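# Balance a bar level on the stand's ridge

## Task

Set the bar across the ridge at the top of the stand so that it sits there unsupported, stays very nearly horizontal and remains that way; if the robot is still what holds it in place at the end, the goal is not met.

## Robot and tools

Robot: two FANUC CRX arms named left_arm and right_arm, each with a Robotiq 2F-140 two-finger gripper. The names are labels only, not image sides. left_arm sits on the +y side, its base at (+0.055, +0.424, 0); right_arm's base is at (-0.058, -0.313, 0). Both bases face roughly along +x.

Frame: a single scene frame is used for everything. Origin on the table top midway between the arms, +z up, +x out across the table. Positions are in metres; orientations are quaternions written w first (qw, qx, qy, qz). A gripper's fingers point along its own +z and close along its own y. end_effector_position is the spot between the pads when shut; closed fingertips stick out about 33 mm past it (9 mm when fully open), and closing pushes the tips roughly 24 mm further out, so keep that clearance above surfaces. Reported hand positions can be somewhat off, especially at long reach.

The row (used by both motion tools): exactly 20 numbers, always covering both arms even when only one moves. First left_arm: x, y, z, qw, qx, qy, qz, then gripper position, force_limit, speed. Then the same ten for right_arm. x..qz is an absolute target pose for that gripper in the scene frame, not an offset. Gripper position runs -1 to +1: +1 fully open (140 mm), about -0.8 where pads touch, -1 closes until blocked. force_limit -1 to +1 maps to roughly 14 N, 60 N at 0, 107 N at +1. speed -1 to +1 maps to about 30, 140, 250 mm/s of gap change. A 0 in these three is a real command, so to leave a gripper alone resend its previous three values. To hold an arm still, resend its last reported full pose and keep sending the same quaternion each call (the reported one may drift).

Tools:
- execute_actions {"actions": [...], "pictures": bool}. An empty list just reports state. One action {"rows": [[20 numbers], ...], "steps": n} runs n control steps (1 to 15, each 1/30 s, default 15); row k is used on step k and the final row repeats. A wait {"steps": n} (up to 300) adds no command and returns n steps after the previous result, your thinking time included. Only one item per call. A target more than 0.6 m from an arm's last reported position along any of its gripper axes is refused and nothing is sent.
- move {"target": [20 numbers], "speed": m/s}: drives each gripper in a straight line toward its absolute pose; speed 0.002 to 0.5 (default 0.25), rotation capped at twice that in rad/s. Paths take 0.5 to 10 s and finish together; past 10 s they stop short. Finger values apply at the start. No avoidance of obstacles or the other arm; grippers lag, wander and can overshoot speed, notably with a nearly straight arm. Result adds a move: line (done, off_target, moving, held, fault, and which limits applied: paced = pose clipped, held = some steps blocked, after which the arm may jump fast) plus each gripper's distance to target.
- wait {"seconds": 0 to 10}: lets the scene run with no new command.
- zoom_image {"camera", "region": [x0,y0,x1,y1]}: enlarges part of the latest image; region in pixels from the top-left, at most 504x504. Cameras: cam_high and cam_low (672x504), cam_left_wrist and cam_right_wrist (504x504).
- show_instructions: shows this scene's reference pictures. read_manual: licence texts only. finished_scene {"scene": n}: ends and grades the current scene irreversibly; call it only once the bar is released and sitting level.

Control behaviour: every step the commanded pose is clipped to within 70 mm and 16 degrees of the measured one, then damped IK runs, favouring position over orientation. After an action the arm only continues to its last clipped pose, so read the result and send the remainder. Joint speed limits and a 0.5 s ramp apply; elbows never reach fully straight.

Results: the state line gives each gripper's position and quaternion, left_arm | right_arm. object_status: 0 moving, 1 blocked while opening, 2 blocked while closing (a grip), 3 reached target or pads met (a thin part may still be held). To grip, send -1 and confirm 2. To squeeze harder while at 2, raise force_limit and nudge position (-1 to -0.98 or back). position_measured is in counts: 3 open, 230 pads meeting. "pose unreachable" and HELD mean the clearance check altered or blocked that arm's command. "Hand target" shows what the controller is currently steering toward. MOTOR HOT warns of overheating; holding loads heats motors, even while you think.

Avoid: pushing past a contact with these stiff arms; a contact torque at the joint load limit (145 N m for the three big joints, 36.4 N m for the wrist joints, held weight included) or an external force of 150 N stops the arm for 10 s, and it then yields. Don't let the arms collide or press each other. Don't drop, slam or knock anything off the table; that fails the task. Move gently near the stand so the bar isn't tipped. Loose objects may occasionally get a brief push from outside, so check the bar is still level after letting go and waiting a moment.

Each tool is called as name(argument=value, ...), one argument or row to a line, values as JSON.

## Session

execute_actions(
  actions=[],
)

Scene clock: 0.00 s of 4100.00 s.
left_arm: end_effector_position=(+0.3666, +0.6375, +0.2697) position_measured=3 object_status=3 end_effector_quat_wxyz=(-0.169, +0.451, +0.876, +0.029) | right_arm: end_effector_position=(+0.5413, -0.2258, +0.2486) position_measured=3 object_status=3 end_effector_quat_wxyz=(-0.139, +0.637, +0.484, +0.583)
Joint positions: left_arm=[ 0.614 -0.045  0.079 -0.337 -1.79   3.081] | right_arm=[-0.386  0.108 -0.179 -1.369 -1.199 -2.523]
Joint velocities: left_arm=[ 0.     0.    -0.     0.001  0.     0.001] | right_arm=[-0.    -0.    -0.     0.     0.001  0.001]
Hand target (left_arm): +0.367, +0.637, +0.270; -0.169, +0.451, +0.876, +0.029
Hand target (right_arm): +0.541, -0.226, +0.249; -0.139, +0.637, +0.484, +0.583

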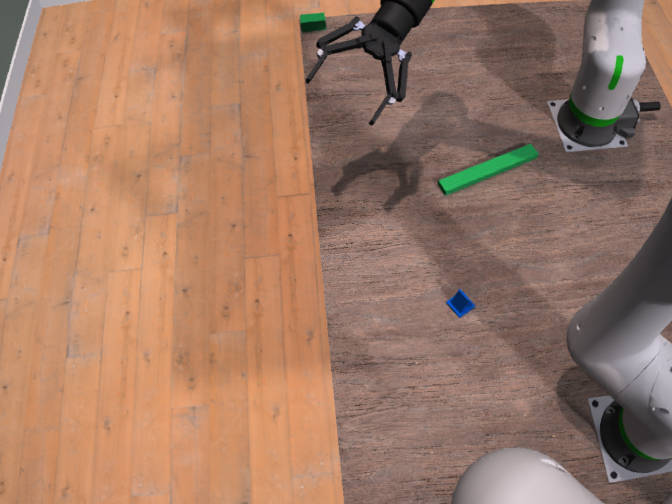

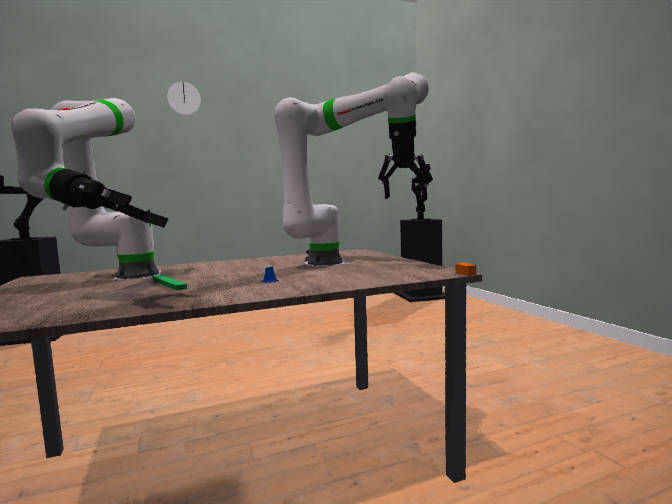

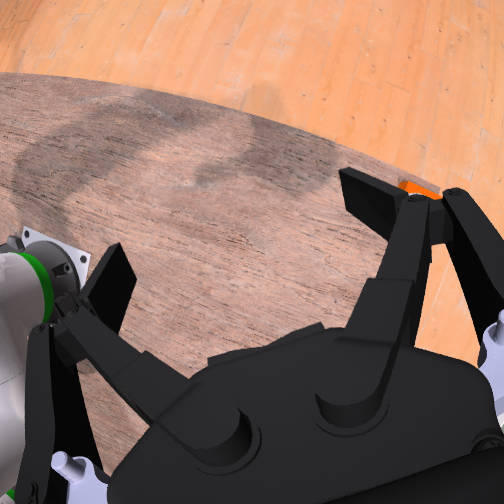

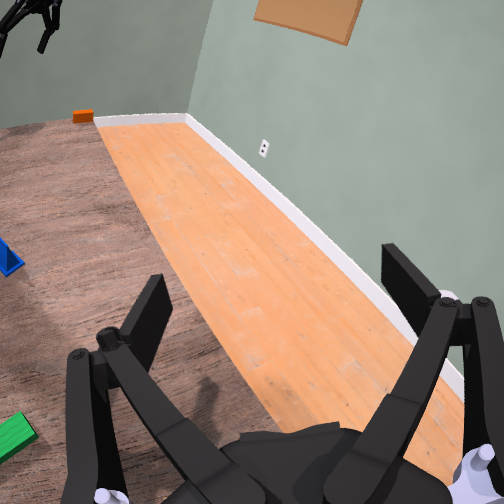

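zoom_image(
  camera="cam_high",
  region=[420,130,560,330],
)

move(
  target=[0.3666,0.6375,0.2697,-0.169,0.451,0.876,0.029,1,0,0,0.25,-0.19,0.2,0,0.113,-0.994,0,1,0,0],
  speed=0.3,
)

Region (420, 130, 560, 330) of cam_high's 672x504 image, scaled by 2.520, with more detail than that image has; it fills the left 353 columns of this view, and the rest is white.

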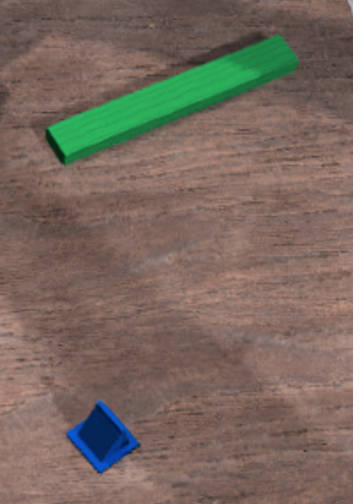

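Scene clock: 14.40 s of 4100.00 s.
left_arm: end_effector_position=(+0.3666, +0.6375, +0.2697) position_measured=3 object_status=3 end_effector_quat_wxyz=(-0.169, +0.451, +0.876, +0.029) | right_arm: end_effector_position=(+0.2496, -0.1925, +0.1993) position_measured=3 object_status=3 end_effector_quat_wxyz=(-0.001, -0.111, +0.994, -0.003)
Joint positions: left_arm=[ 0.615 -0.045  0.079 -0.337 -1.789  3.081] | right_arm=[ 0.769 -0.309 -0.356  0.004 -1.53  -2.13 ]
Joint velocities: left_arm=[ 0.     0.001  0.     0.001 -0.001  0.   ] | right_arm=[ 0.007 -0.002 -0.003  0.003  0.    -0.005]
Hand target (left_arm): +0.367, +0.638, +0.270; -0.169, +0.451, +0.876, +0.029
Hand target (right_arm): +0.250, -0.192, +0.199; -0.001, -0.111, +0.994, -0.004
Off the commanded pose (left_arm): 0.000 m, 0 deg.
Off the commanded pose (right_arm): 0.003 m, 0 deg.
After step 90, 7.10 s passed at rest.
move: done

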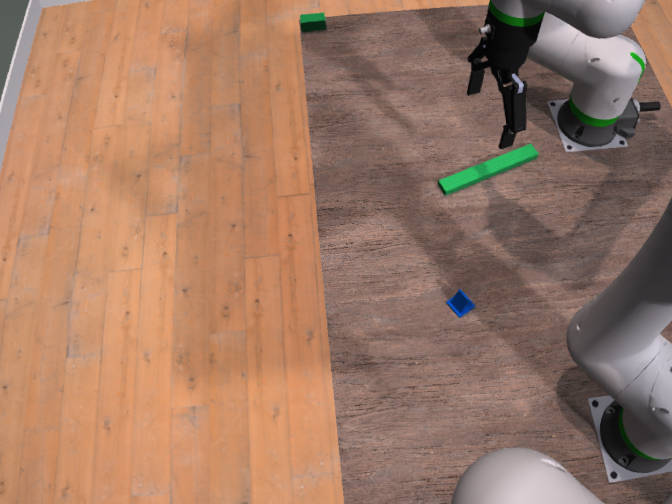

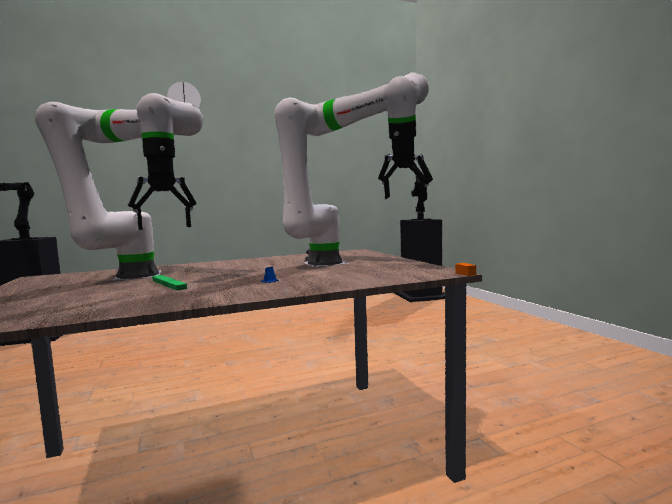

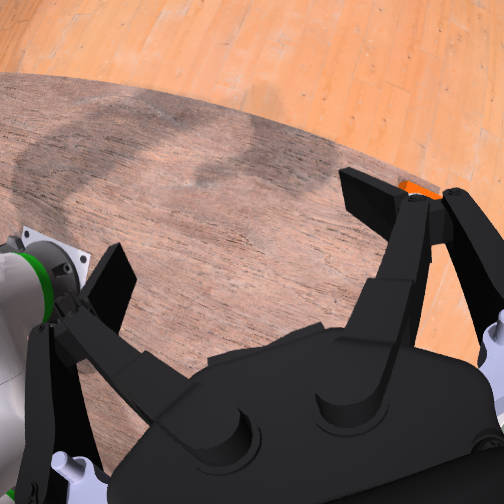

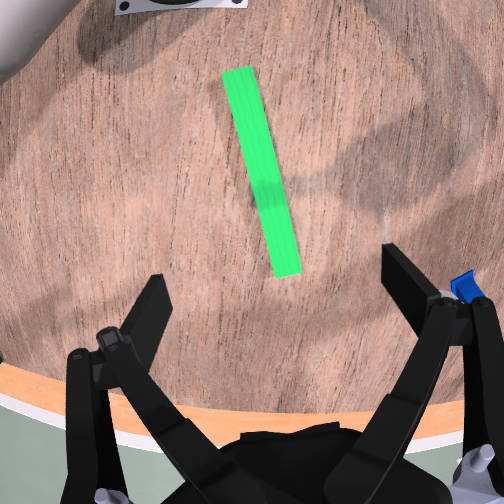

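move(
  target=[0.3666,0.6375,0.2697,-0.169,0.451,0.876,0.029,1,0,0,0.21,-0.2,0.055,0,0.13,-0.9915,0,0.3,0,0],
  speed=0.2,
)

Scene clock: 17.93 s of 4100.00 s.
left_arm: end_effector_position=(+0.3666, +0.6375, +0.2697) position_measured=3 object_status=3 end_effector_quat_wxyz=(-0.169, +0.451, +0.876, +0.029) | right_arm: end_effector_position=(+0.2098, -0.2005, +0.0552) position_measured=91 object_status=3 end_effector_quat_wxyz=(+0.000, -0.130, +0.992, -0.000)
Joint positions: left_arm=[ 0.615 -0.045  0.079 -0.337 -1.789  3.081] | right_arm=[ 0.849 -0.35  -0.727  0.001 -1.193 -2.173]
Joint velocities: left_arm=[-0.    -0.002 -0.    -0.    -0.001  0.001] | right_arm=[ 0.002  0.003 -0.002 -0.     0.003 -0.001]
Hand target (left_arm): +0.367, +0.637, +0.270; -0.169, +0.451, +0.876, +0.029
Hand target (right_arm): +0.210, -0.201, +0.055; +0.000, -0.130, +0.992, -0.000
Off the commanded pose (left_arm): 0.000 m, 0 deg.
Off the commanded pose (right_arm): 0.001 m, 0 deg.
move: done

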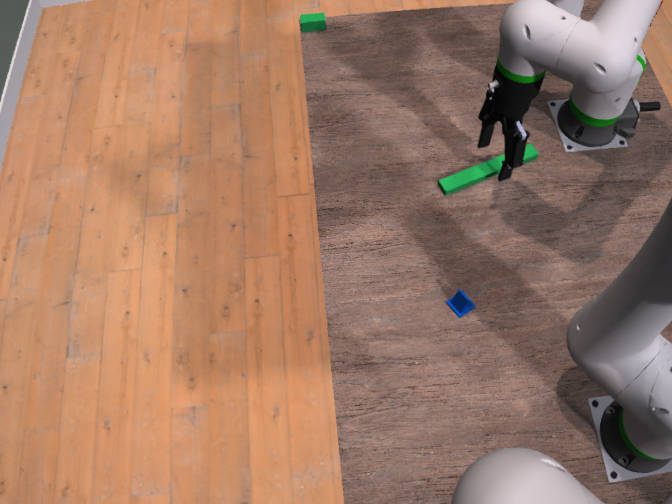

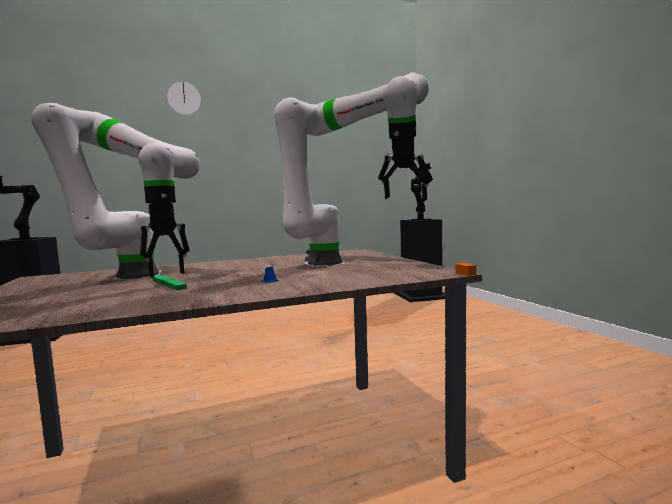

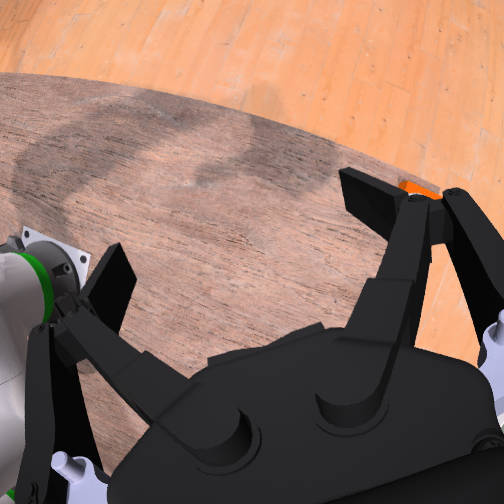

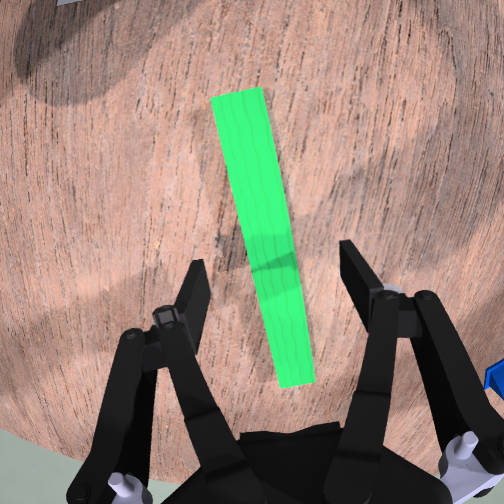

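move(
  target=[0.3666,0.6375,0.2697,-0.169,0.451,0.876,0.029,1,0,0,0.218,-0.198,0.04,0,0.13,-0.9915,0,-0.1,0,0],
  speed=0.05,
)

move(
  target=[0.3666,0.6375,0.2697,-0.169,0.451,0.876,0.029,1,0,0,0.218,-0.198,0.04,0,0.13,-0.9915,0,-1,0,-0.5],
)

move(
  target=[0.3666,0.6375,0.2697,-0.169,0.451,0.876,0.029,1,0,0,0.23,-0.17,0.13,0,0.13,-0.9915,0,-1,0,-0.5],
  speed=0.15,
)

zoom_image(
  camera="cam_low",
  region=[130,220,300,300],
)

Scene clock: 22.30 s of 4100.00 s.
left_arm: end_effector_position=(+0.3666, +0.6375, +0.2697) position_measured=3 object_status=3 end_effector_quat_wxyz=(-0.169, +0.451, +0.876, +0.029) | right_arm: end_effector_position=(+0.2179, -0.1980, +0.0401) position_measured=141 object_status=3 end_effector_quat_wxyz=(-0.000, -0.130, +0.992, +0.000)
Joint positions: left_arm=[ 0.615 -0.045  0.079 -0.337 -1.789  3.081] | right_arm=[ 0.832 -0.302 -0.733 -0.    -1.139 -2.155]
Joint velocities: left_arm=[ 0.    -0.001  0.     0.     0.     0.   ] | right_arm=[-0.002  0.001 -0.     0.001  0.003 -0.   ]
Hand target (left_arm): +0.367, +0.637, +0.270; -0.169, +0.451, +0.876, +0.029
Hand target (right_arm): +0.218, -0.198, +0.040; -0.000, -0.130, +0.992, +0.000
Off the commanded pose (left_arm): 0.000 m, 0 deg.
Off the commanded pose (right_arm): 0.000 m, 0 deg.
After step 90, 0.60 s passed at rest.
move: done

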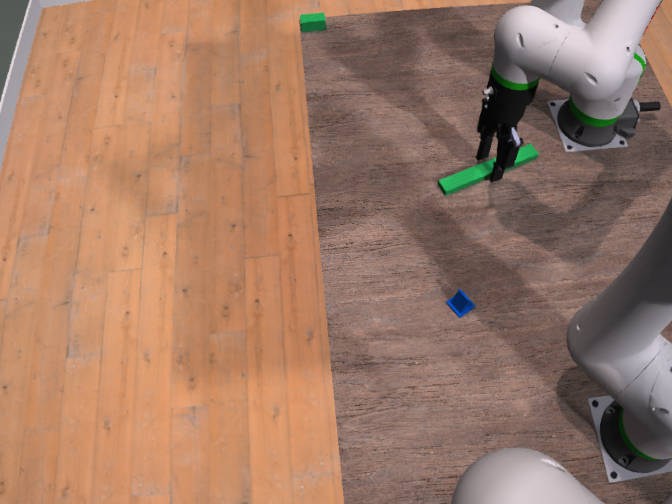

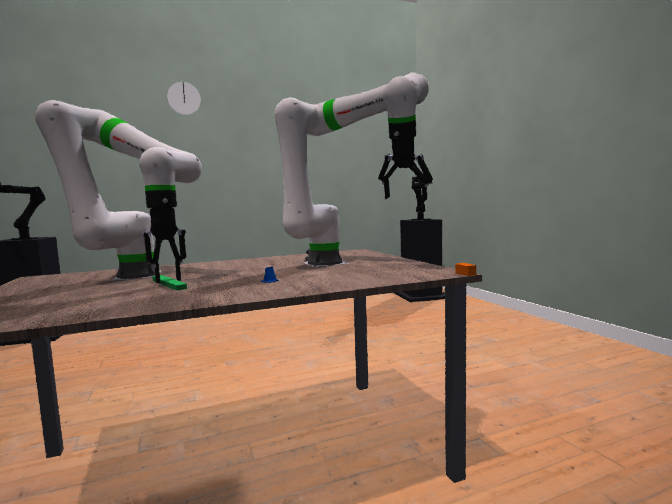

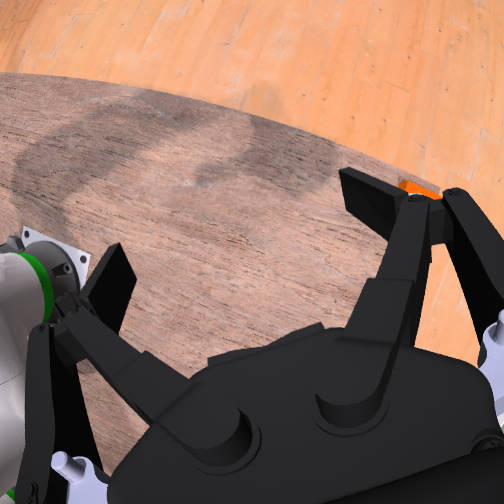

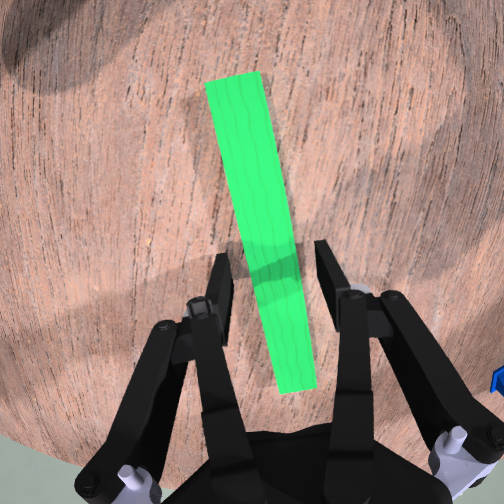

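Scene clock: 23.00 s of 4100.00 s.
left_arm: end_effector_position=(+0.3666, +0.6375, +0.2697) position_measured=3 object_status=3 end_effector_quat_wxyz=(-0.169, +0.451, +0.876, +0.029) | right_arm: end_effector_position=(+0.2179, -0.1980, +0.0400) position_measured=185 object_status=2 end_effector_quat_wxyz=(-0.000, -0.130, +0.992, +0.000)
Joint positions: left_arm=[ 0.615 -0.045  0.079 -0.337 -1.789  3.081] | right_arm=[ 0.832 -0.301 -0.733 -0.    -1.139 -2.154]
Joint velocities: left_arm=[-0.     0.001  0.    -0.001 -0.    -0.002] | right_arm=[-0.     0.     0.     0.    -0.001 -0.001]
Hand target (left_arm): +0.367, +0.637, +0.270; -0.169, +0.451, +0.876, +0.029
Hand target (right_arm): +0.218, -0.198, +0.040; +0.000, -0.130, +0.992, +0.000
Off the commanded pose (left_arm): 0.000 m, 0 deg.
Off the commanded pose (right_arm): 0.000 m, 0 deg.
move: done

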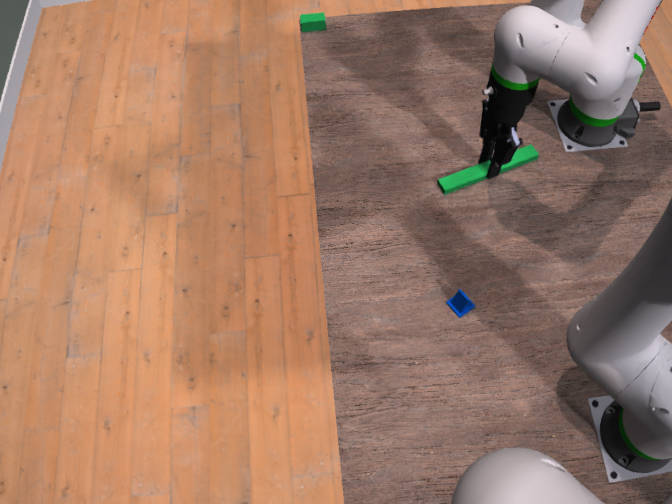

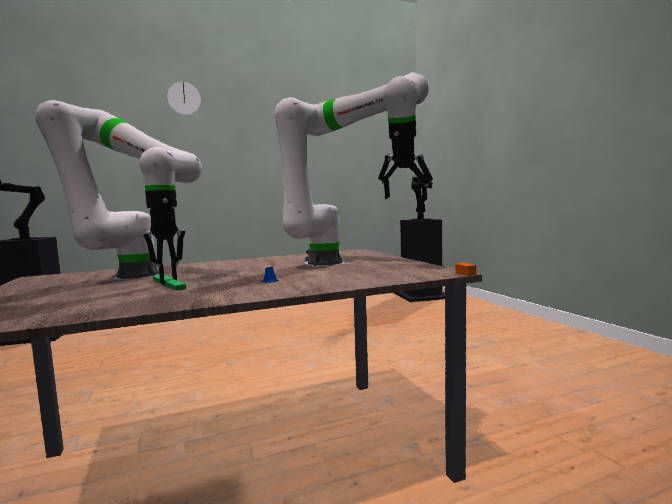

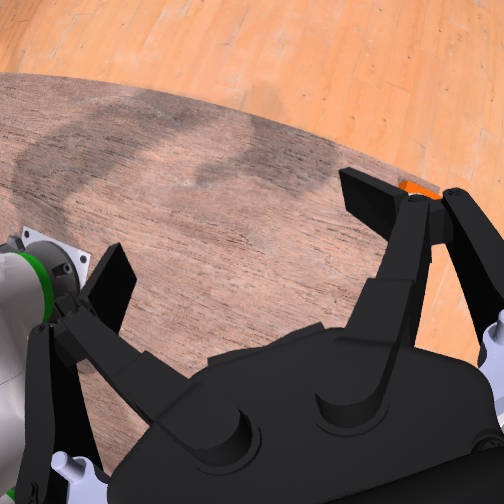

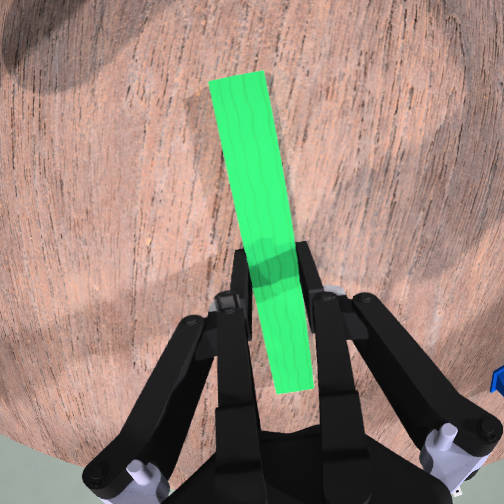

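Scene clock: 24.03 s of 4100.00 s.
left_arm: end_effector_position=(+0.3666, +0.6375, +0.2697) position_measured=3 object_status=3 end_effector_quat_wxyz=(-0.169, +0.451, +0.876, +0.029) | right_arm: end_effector_position=(+0.2303, -0.1699, +0.1298) position_measured=185 object_status=2 end_effector_quat_wxyz=(+0.000, -0.130, +0.991, -0.000)
Joint positions: left_arm=[ 0.615 -0.045  0.079 -0.337 -1.789  3.081] | right_arm=[ 0.864 -0.315 -0.522  0.    -1.363 -2.187]
Joint velocities: left_arm=[-0.     0.     0.    -0.    -0.     0.002] | right_arm=[ 0.001  0.001  0.002 -0.002 -0.004  0.   ]
Hand target (left_arm): +0.367, +0.637, +0.270; -0.169, +0.451, +0.876, +0.029
Hand target (right_arm): +0.230, -0.170, +0.130; +0.000, -0.130, +0.991, -0.000
Off the commanded pose (left_arm): 0.000 m, 0 deg.
Off the commanded pose (right_arm): 0.000 m, 0 deg.
move: done

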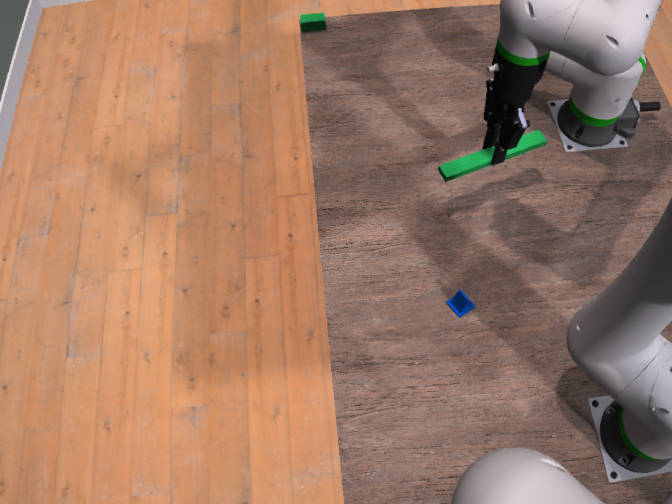

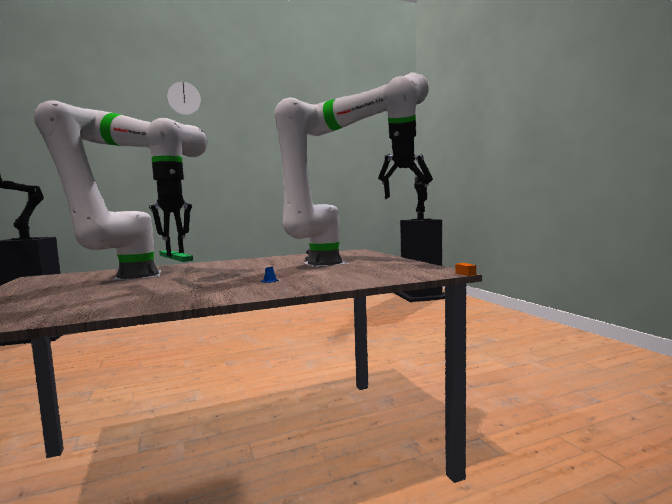

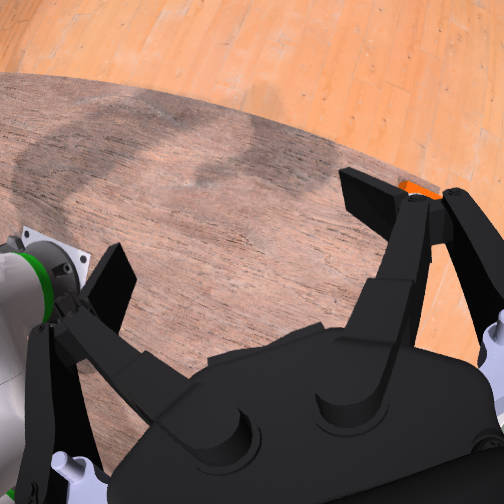

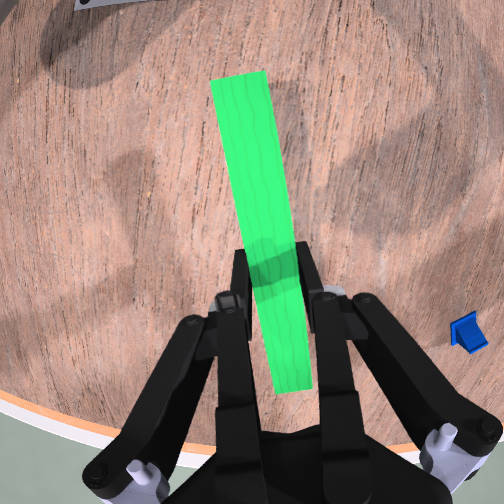

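Region (130, 220, 300, 300) of cam_low's 672x504 image, scaled by 2.965, with more detail than that image has; it fills the top 237 rows of this view, and the rest is white.

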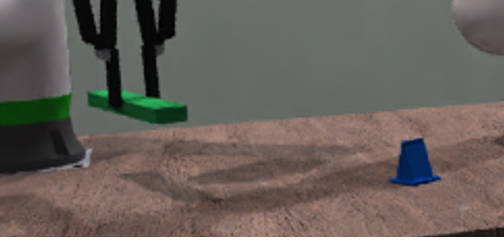

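move(
  target=[0.3666,0.6375,0.2697,-0.169,0.451,0.876,0.029,1,0,0,0.39,0.077,0.12,0,0.259,-0.966,0,-1,0,-0.5],
  speed=0.2,
)

zoom_image(
  camera="cam_right_wrist",
  region=[200,150,420,370],
)

Scene clock: 29.87 s of 4100.00 s.
left_arm: end_effector_position=(+0.3666, +0.6375, +0.2697) position_measured=3 object_status=3 end_effector_quat_wxyz=(-0.169, +0.451, +0.876, +0.029) | right_arm: end_effector_position=(+0.3901, +0.0768, +0.1201) position_measured=185 object_status=2 end_effector_quat_wxyz=(+0.000, -0.259, +0.966, -0.000)
Joint positions: left_arm=[ 0.615 -0.045  0.079 -0.337 -1.789  3.081] | right_arm=[ 0.924  0.395  0.192  0.    -1.367 -1.984]
Joint velocities: left_arm=[ 0.     0.001  0.     0.001  0.001 -0.001] | right_arm=[-0.     0.003  0.006 -0.001 -0.002 -0.001]
Hand target (left_arm): +0.367, +0.637, +0.270; -0.169, +0.451, +0.876, +0.029
Hand target (right_arm): +0.390, +0.077, +0.120; +0.000, -0.259, +0.966, -0.000
Off the commanded pose (left_arm): 0.000 m, 0 deg.
Off the commanded pose (right_arm): 0.000 m, 0 deg.
After step 90, 0.90 s passed at rest.
move: done

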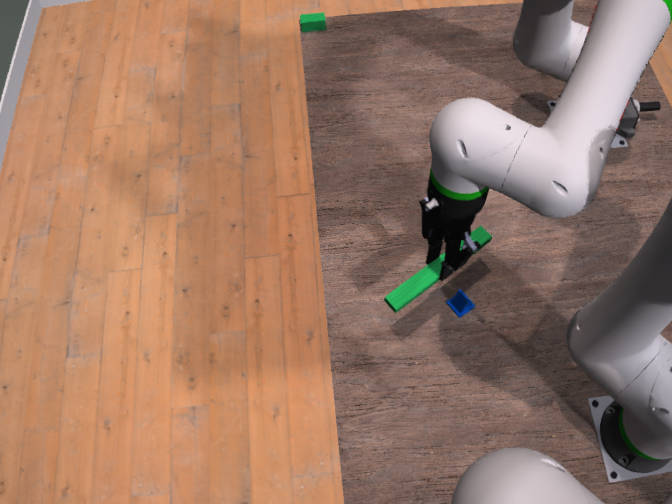

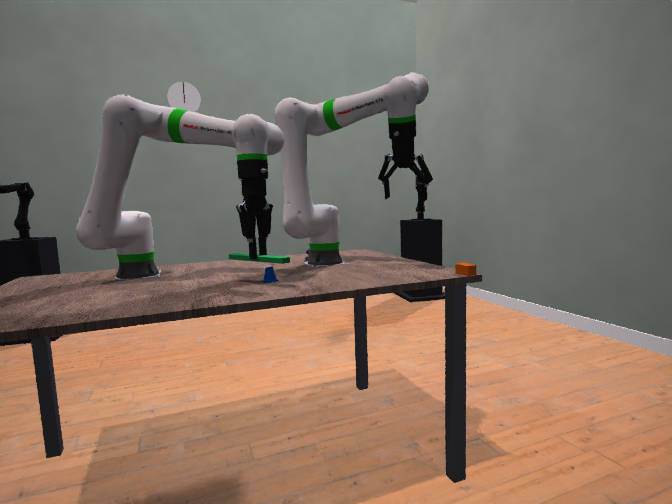

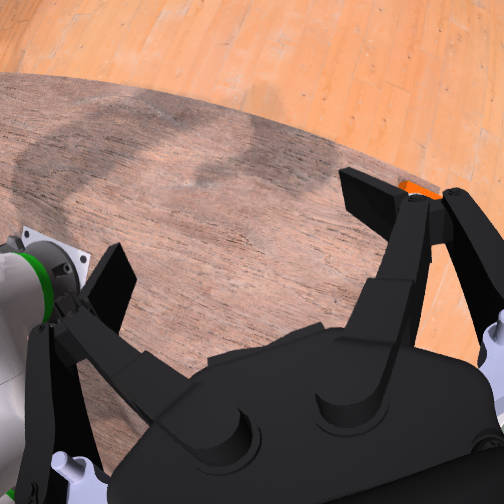

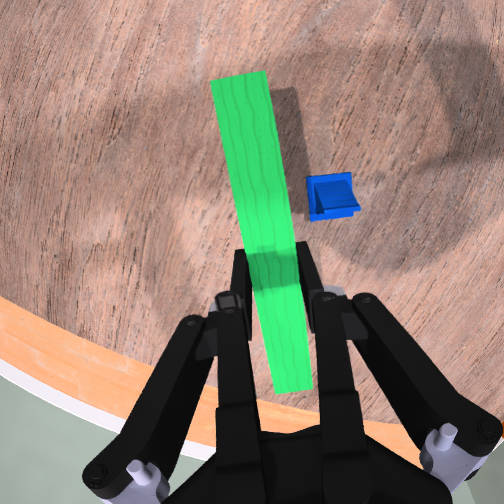

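Region (200, 150, 420, 370) of cam_right_wrist's 504x504 image, scaled by 2.291, with more detail than that image has.

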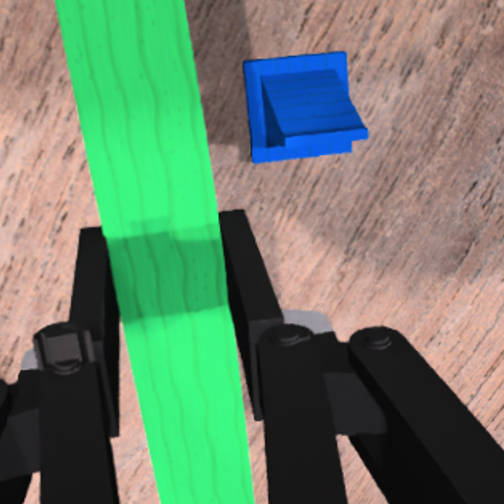

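move(
  target=[0.3666,0.6375,0.2697,-0.169,0.451,0.876,0.029,1,0,0,0.364,0.071,0.088,0,0.242,-0.97,0,-1,0,-0.5],
  speed=0.07,
)

zoom_image(
  camera="cam_right_wrist",
  region=[200,150,420,370],
)

zoom_image(
  camera="cam_high",
  region=[380,200,520,340],
)

zoom_image(
  camera="cam_low",
  region=[215,230,305,295],
)

Scene clock: 35.53 s of 4100.00 s.
left_arm: end_effector_position=(+0.3666, +0.6375, +0.2697) position_measured=3 object_status=3 end_effector_quat_wxyz=(-0.169, +0.451, +0.876, +0.029) | right_arm: end_effector_position=(+0.3640, +0.0709, +0.0881) position_measured=185 object_status=2 end_effector_quat_wxyz=(-0.000, -0.242, +0.970, -0.000)
Joint positions: left_arm=[ 0.615 -0.045  0.079 -0.337 -1.789  3.081] | right_arm=[ 0.955  0.357  0.064  0.    -1.277 -2.05 ]
Joint velocities: left_arm=[-0.  0. -0.  0. -0. -0.] | right_arm=[-0.001 -0.001 -0.003  0.003  0.003 -0.001]
Hand target (left_arm): +0.367, +0.637, +0.270; -0.169, +0.451, +0.876, +0.029
Hand target (right_arm): +0.364, +0.071, +0.088; +0.000, -0.242, +0.970, -0.000
Off the commanded pose (left_arm): 0.000 m, 0 deg.
Off the commanded pose (right_arm): 0.000 m, 0 deg.
After step 90, 1.73 s passed at rest.
move: done

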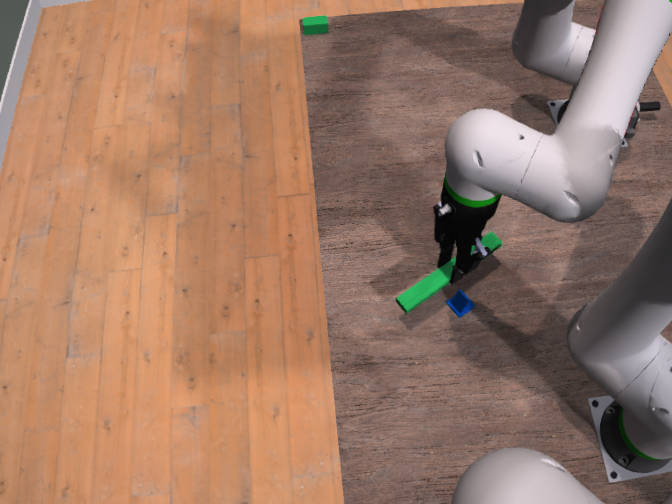

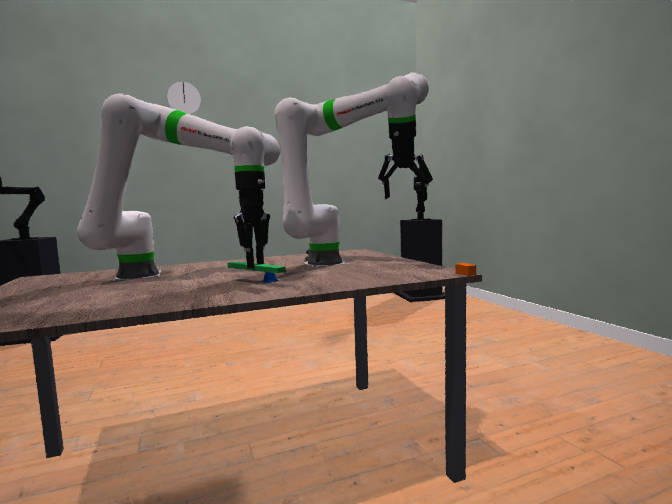

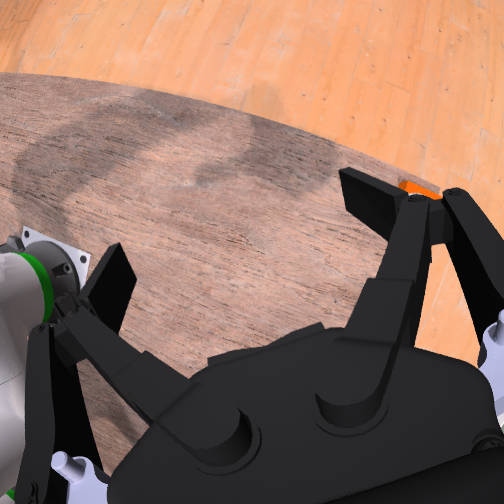

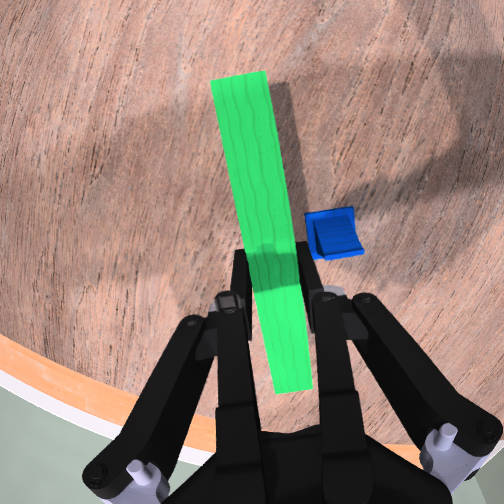

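Region (200, 150, 420, 370) of cam_right_wrist's 504x504 image, scaled by 2.291, with more detail than that image has.

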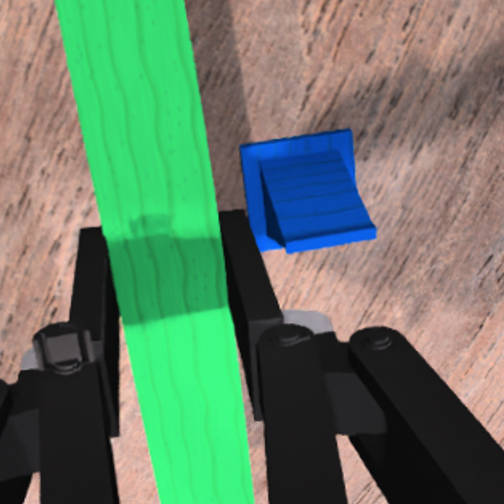

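Region (380, 200, 520, 340) of cam_high's 672x504 image, scaled by 3.600, with more detail than that image has.

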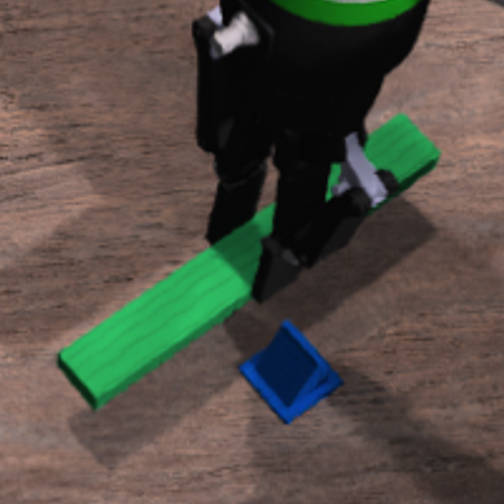

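Region (215, 230, 305, 295) of cam_low's 672x504 image, scaled by 5.600, with more detail than that image has.

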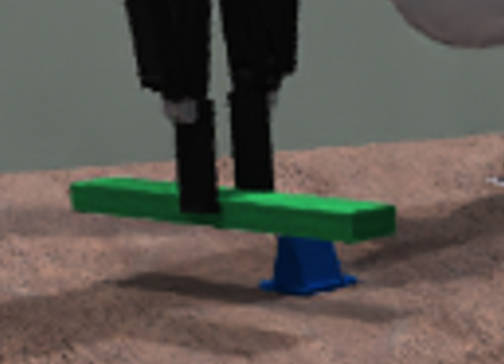

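move(
  target=[0.3666,0.6375,0.2697,-0.169,0.451,0.876,0.029,1,0,0,0.36,0.0785,0.098,0,0.242,-0.97,0,-1,0,-0.5],
  speed=0.05,
)

move(
  target=[0.3666,0.6375,0.2697,-0.169,0.451,0.876,0.029,1,0,0,0.3424,0.1116,0.096,0,0.242,-0.97,0,-1,0,-0.5],
  speed=0.05,
)

zoom_image(
  camera="cam_low",
  region=[225,230,315,295],
)

Scene clock: 41.30 s of 4100.00 s.
left_arm: end_effector_position=(+0.3666, +0.6375, +0.2697) position_measured=3 object_status=3 end_effector_quat_wxyz=(-0.169, +0.451, +0.876, +0.029) | right_arm: end_effector_position=(+0.3601, +0.0784, +0.0980) position_measured=185 object_status=2 end_effector_quat_wxyz=(+0.000, -0.242, +0.970, -0.000)
Joint positions: left_arm=[ 0.615 -0.045  0.079 -0.337 -1.789  3.081] | right_arm=[ 0.969  0.356  0.086  0.    -1.301 -2.063]
Joint velocities: left_arm=[-0.    -0.    -0.     0.    -0.    -0.001] | right_arm=[ 0.002 -0.001  0.001 -0.    -0.002 -0.001]
Hand target (left_arm): +0.367, +0.637, +0.270; -0.169, +0.451, +0.876, +0.029
Hand target (right_arm): +0.360, +0.079, +0.098; +0.000, -0.242, +0.970, -0.000
Off the commanded pose (left_arm): 0.000 m, 0 deg.
Off the commanded pose (right_arm): 0.000 m, 0 deg.
After step 90, 2.03 s passed at rest.
move: done

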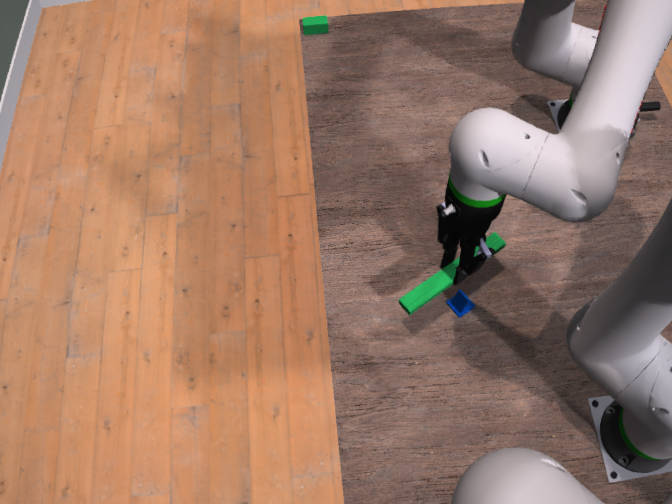

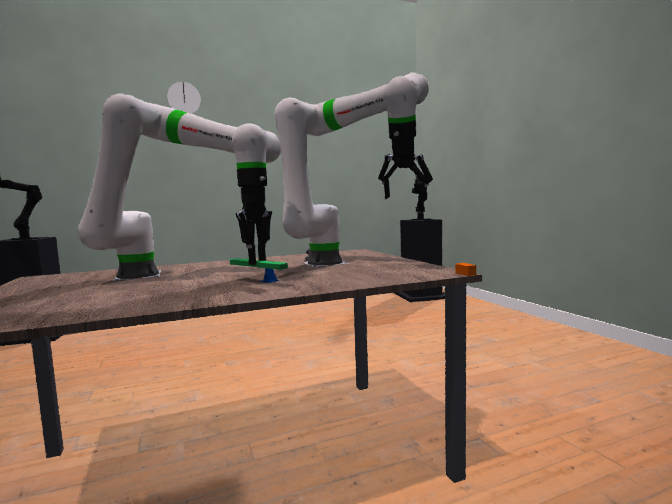

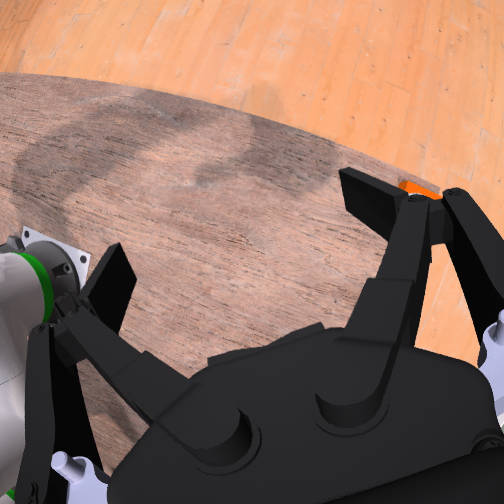

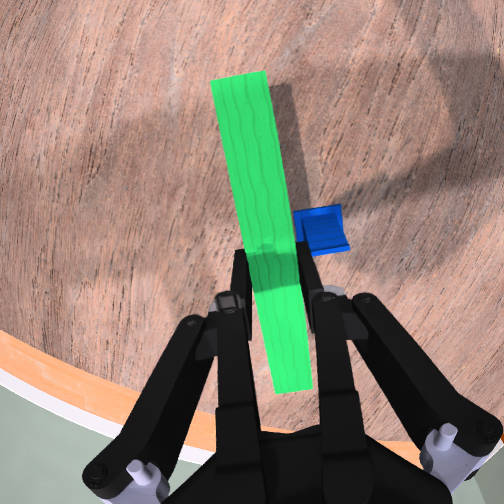

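Scene clock: 42.37 s of 4100.00 s.
left_arm: end_effector_position=(+0.3666, +0.6375, +0.2697) position_measured=3 object_status=3 end_effector_quat_wxyz=(-0.169, +0.451, +0.876, +0.029) | right_arm: end_effector_position=(+0.3425, +0.1115, +0.0960) position_measured=185 object_status=2 end_effector_quat_wxyz=(+0.000, -0.242, +0.970, -0.000)
Joint positions: left_arm=[ 0.615 -0.045  0.079 -0.337 -1.789  3.081] | right_arm=[ 1.026  0.384  0.118  0.    -1.306 -2.121]
Joint velocities: left_arm=[-0.     0.001  0.    -0.    -0.     0.002] | right_arm=[ 0.002  0.001  0.001  0.001 -0.    -0.003]
Hand target (left_arm): +0.367, +0.637, +0.270; -0.169, +0.451, +0.876, +0.029
Hand target (right_arm): +0.343, +0.112, +0.096; +0.000, -0.242, +0.970, -0.000
Off the commanded pose (left_arm): 0.000 m, 0 deg.
Off the commanded pose (right_arm): 0.000 m, 0 deg.
move: done

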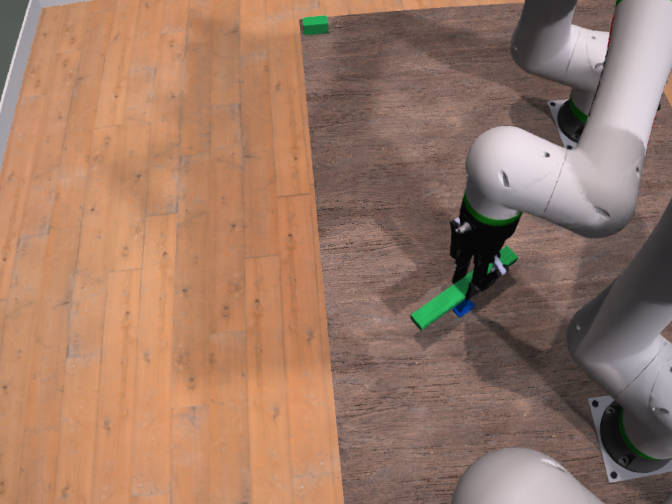

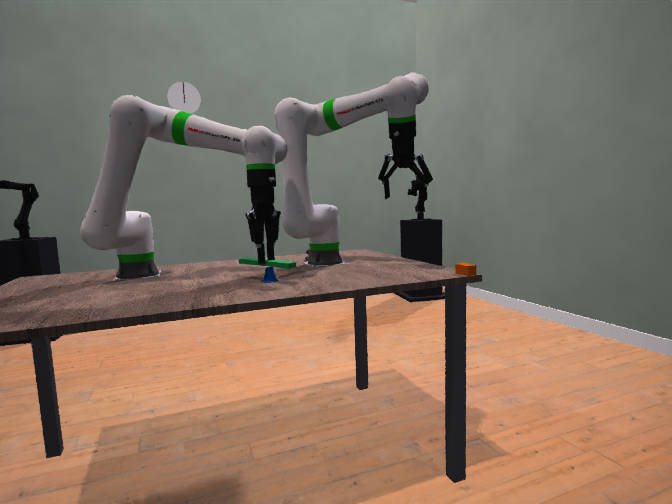

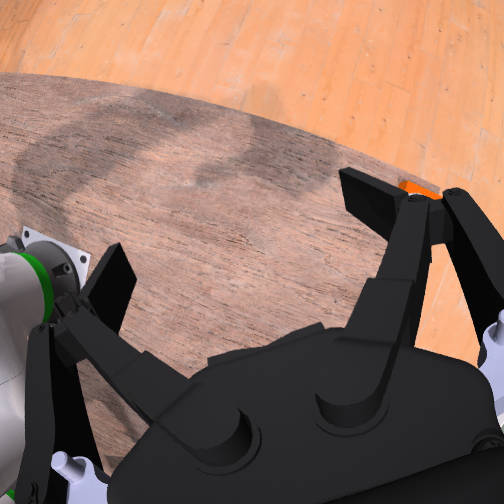

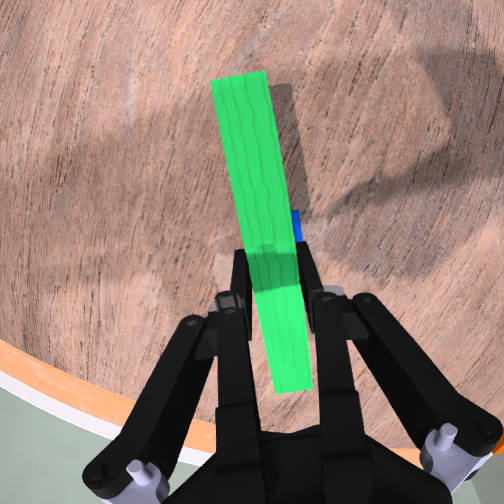

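Region (225, 230, 315, 295) of cam_low's 672x504 image, scaled by 5.600, with more detail than that image has.

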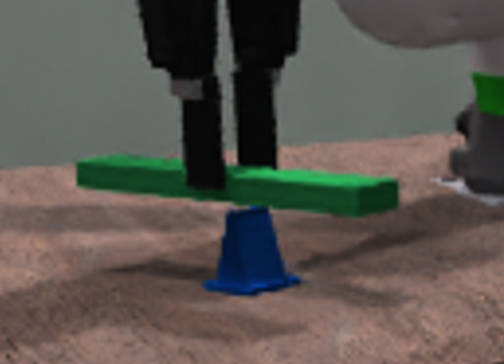

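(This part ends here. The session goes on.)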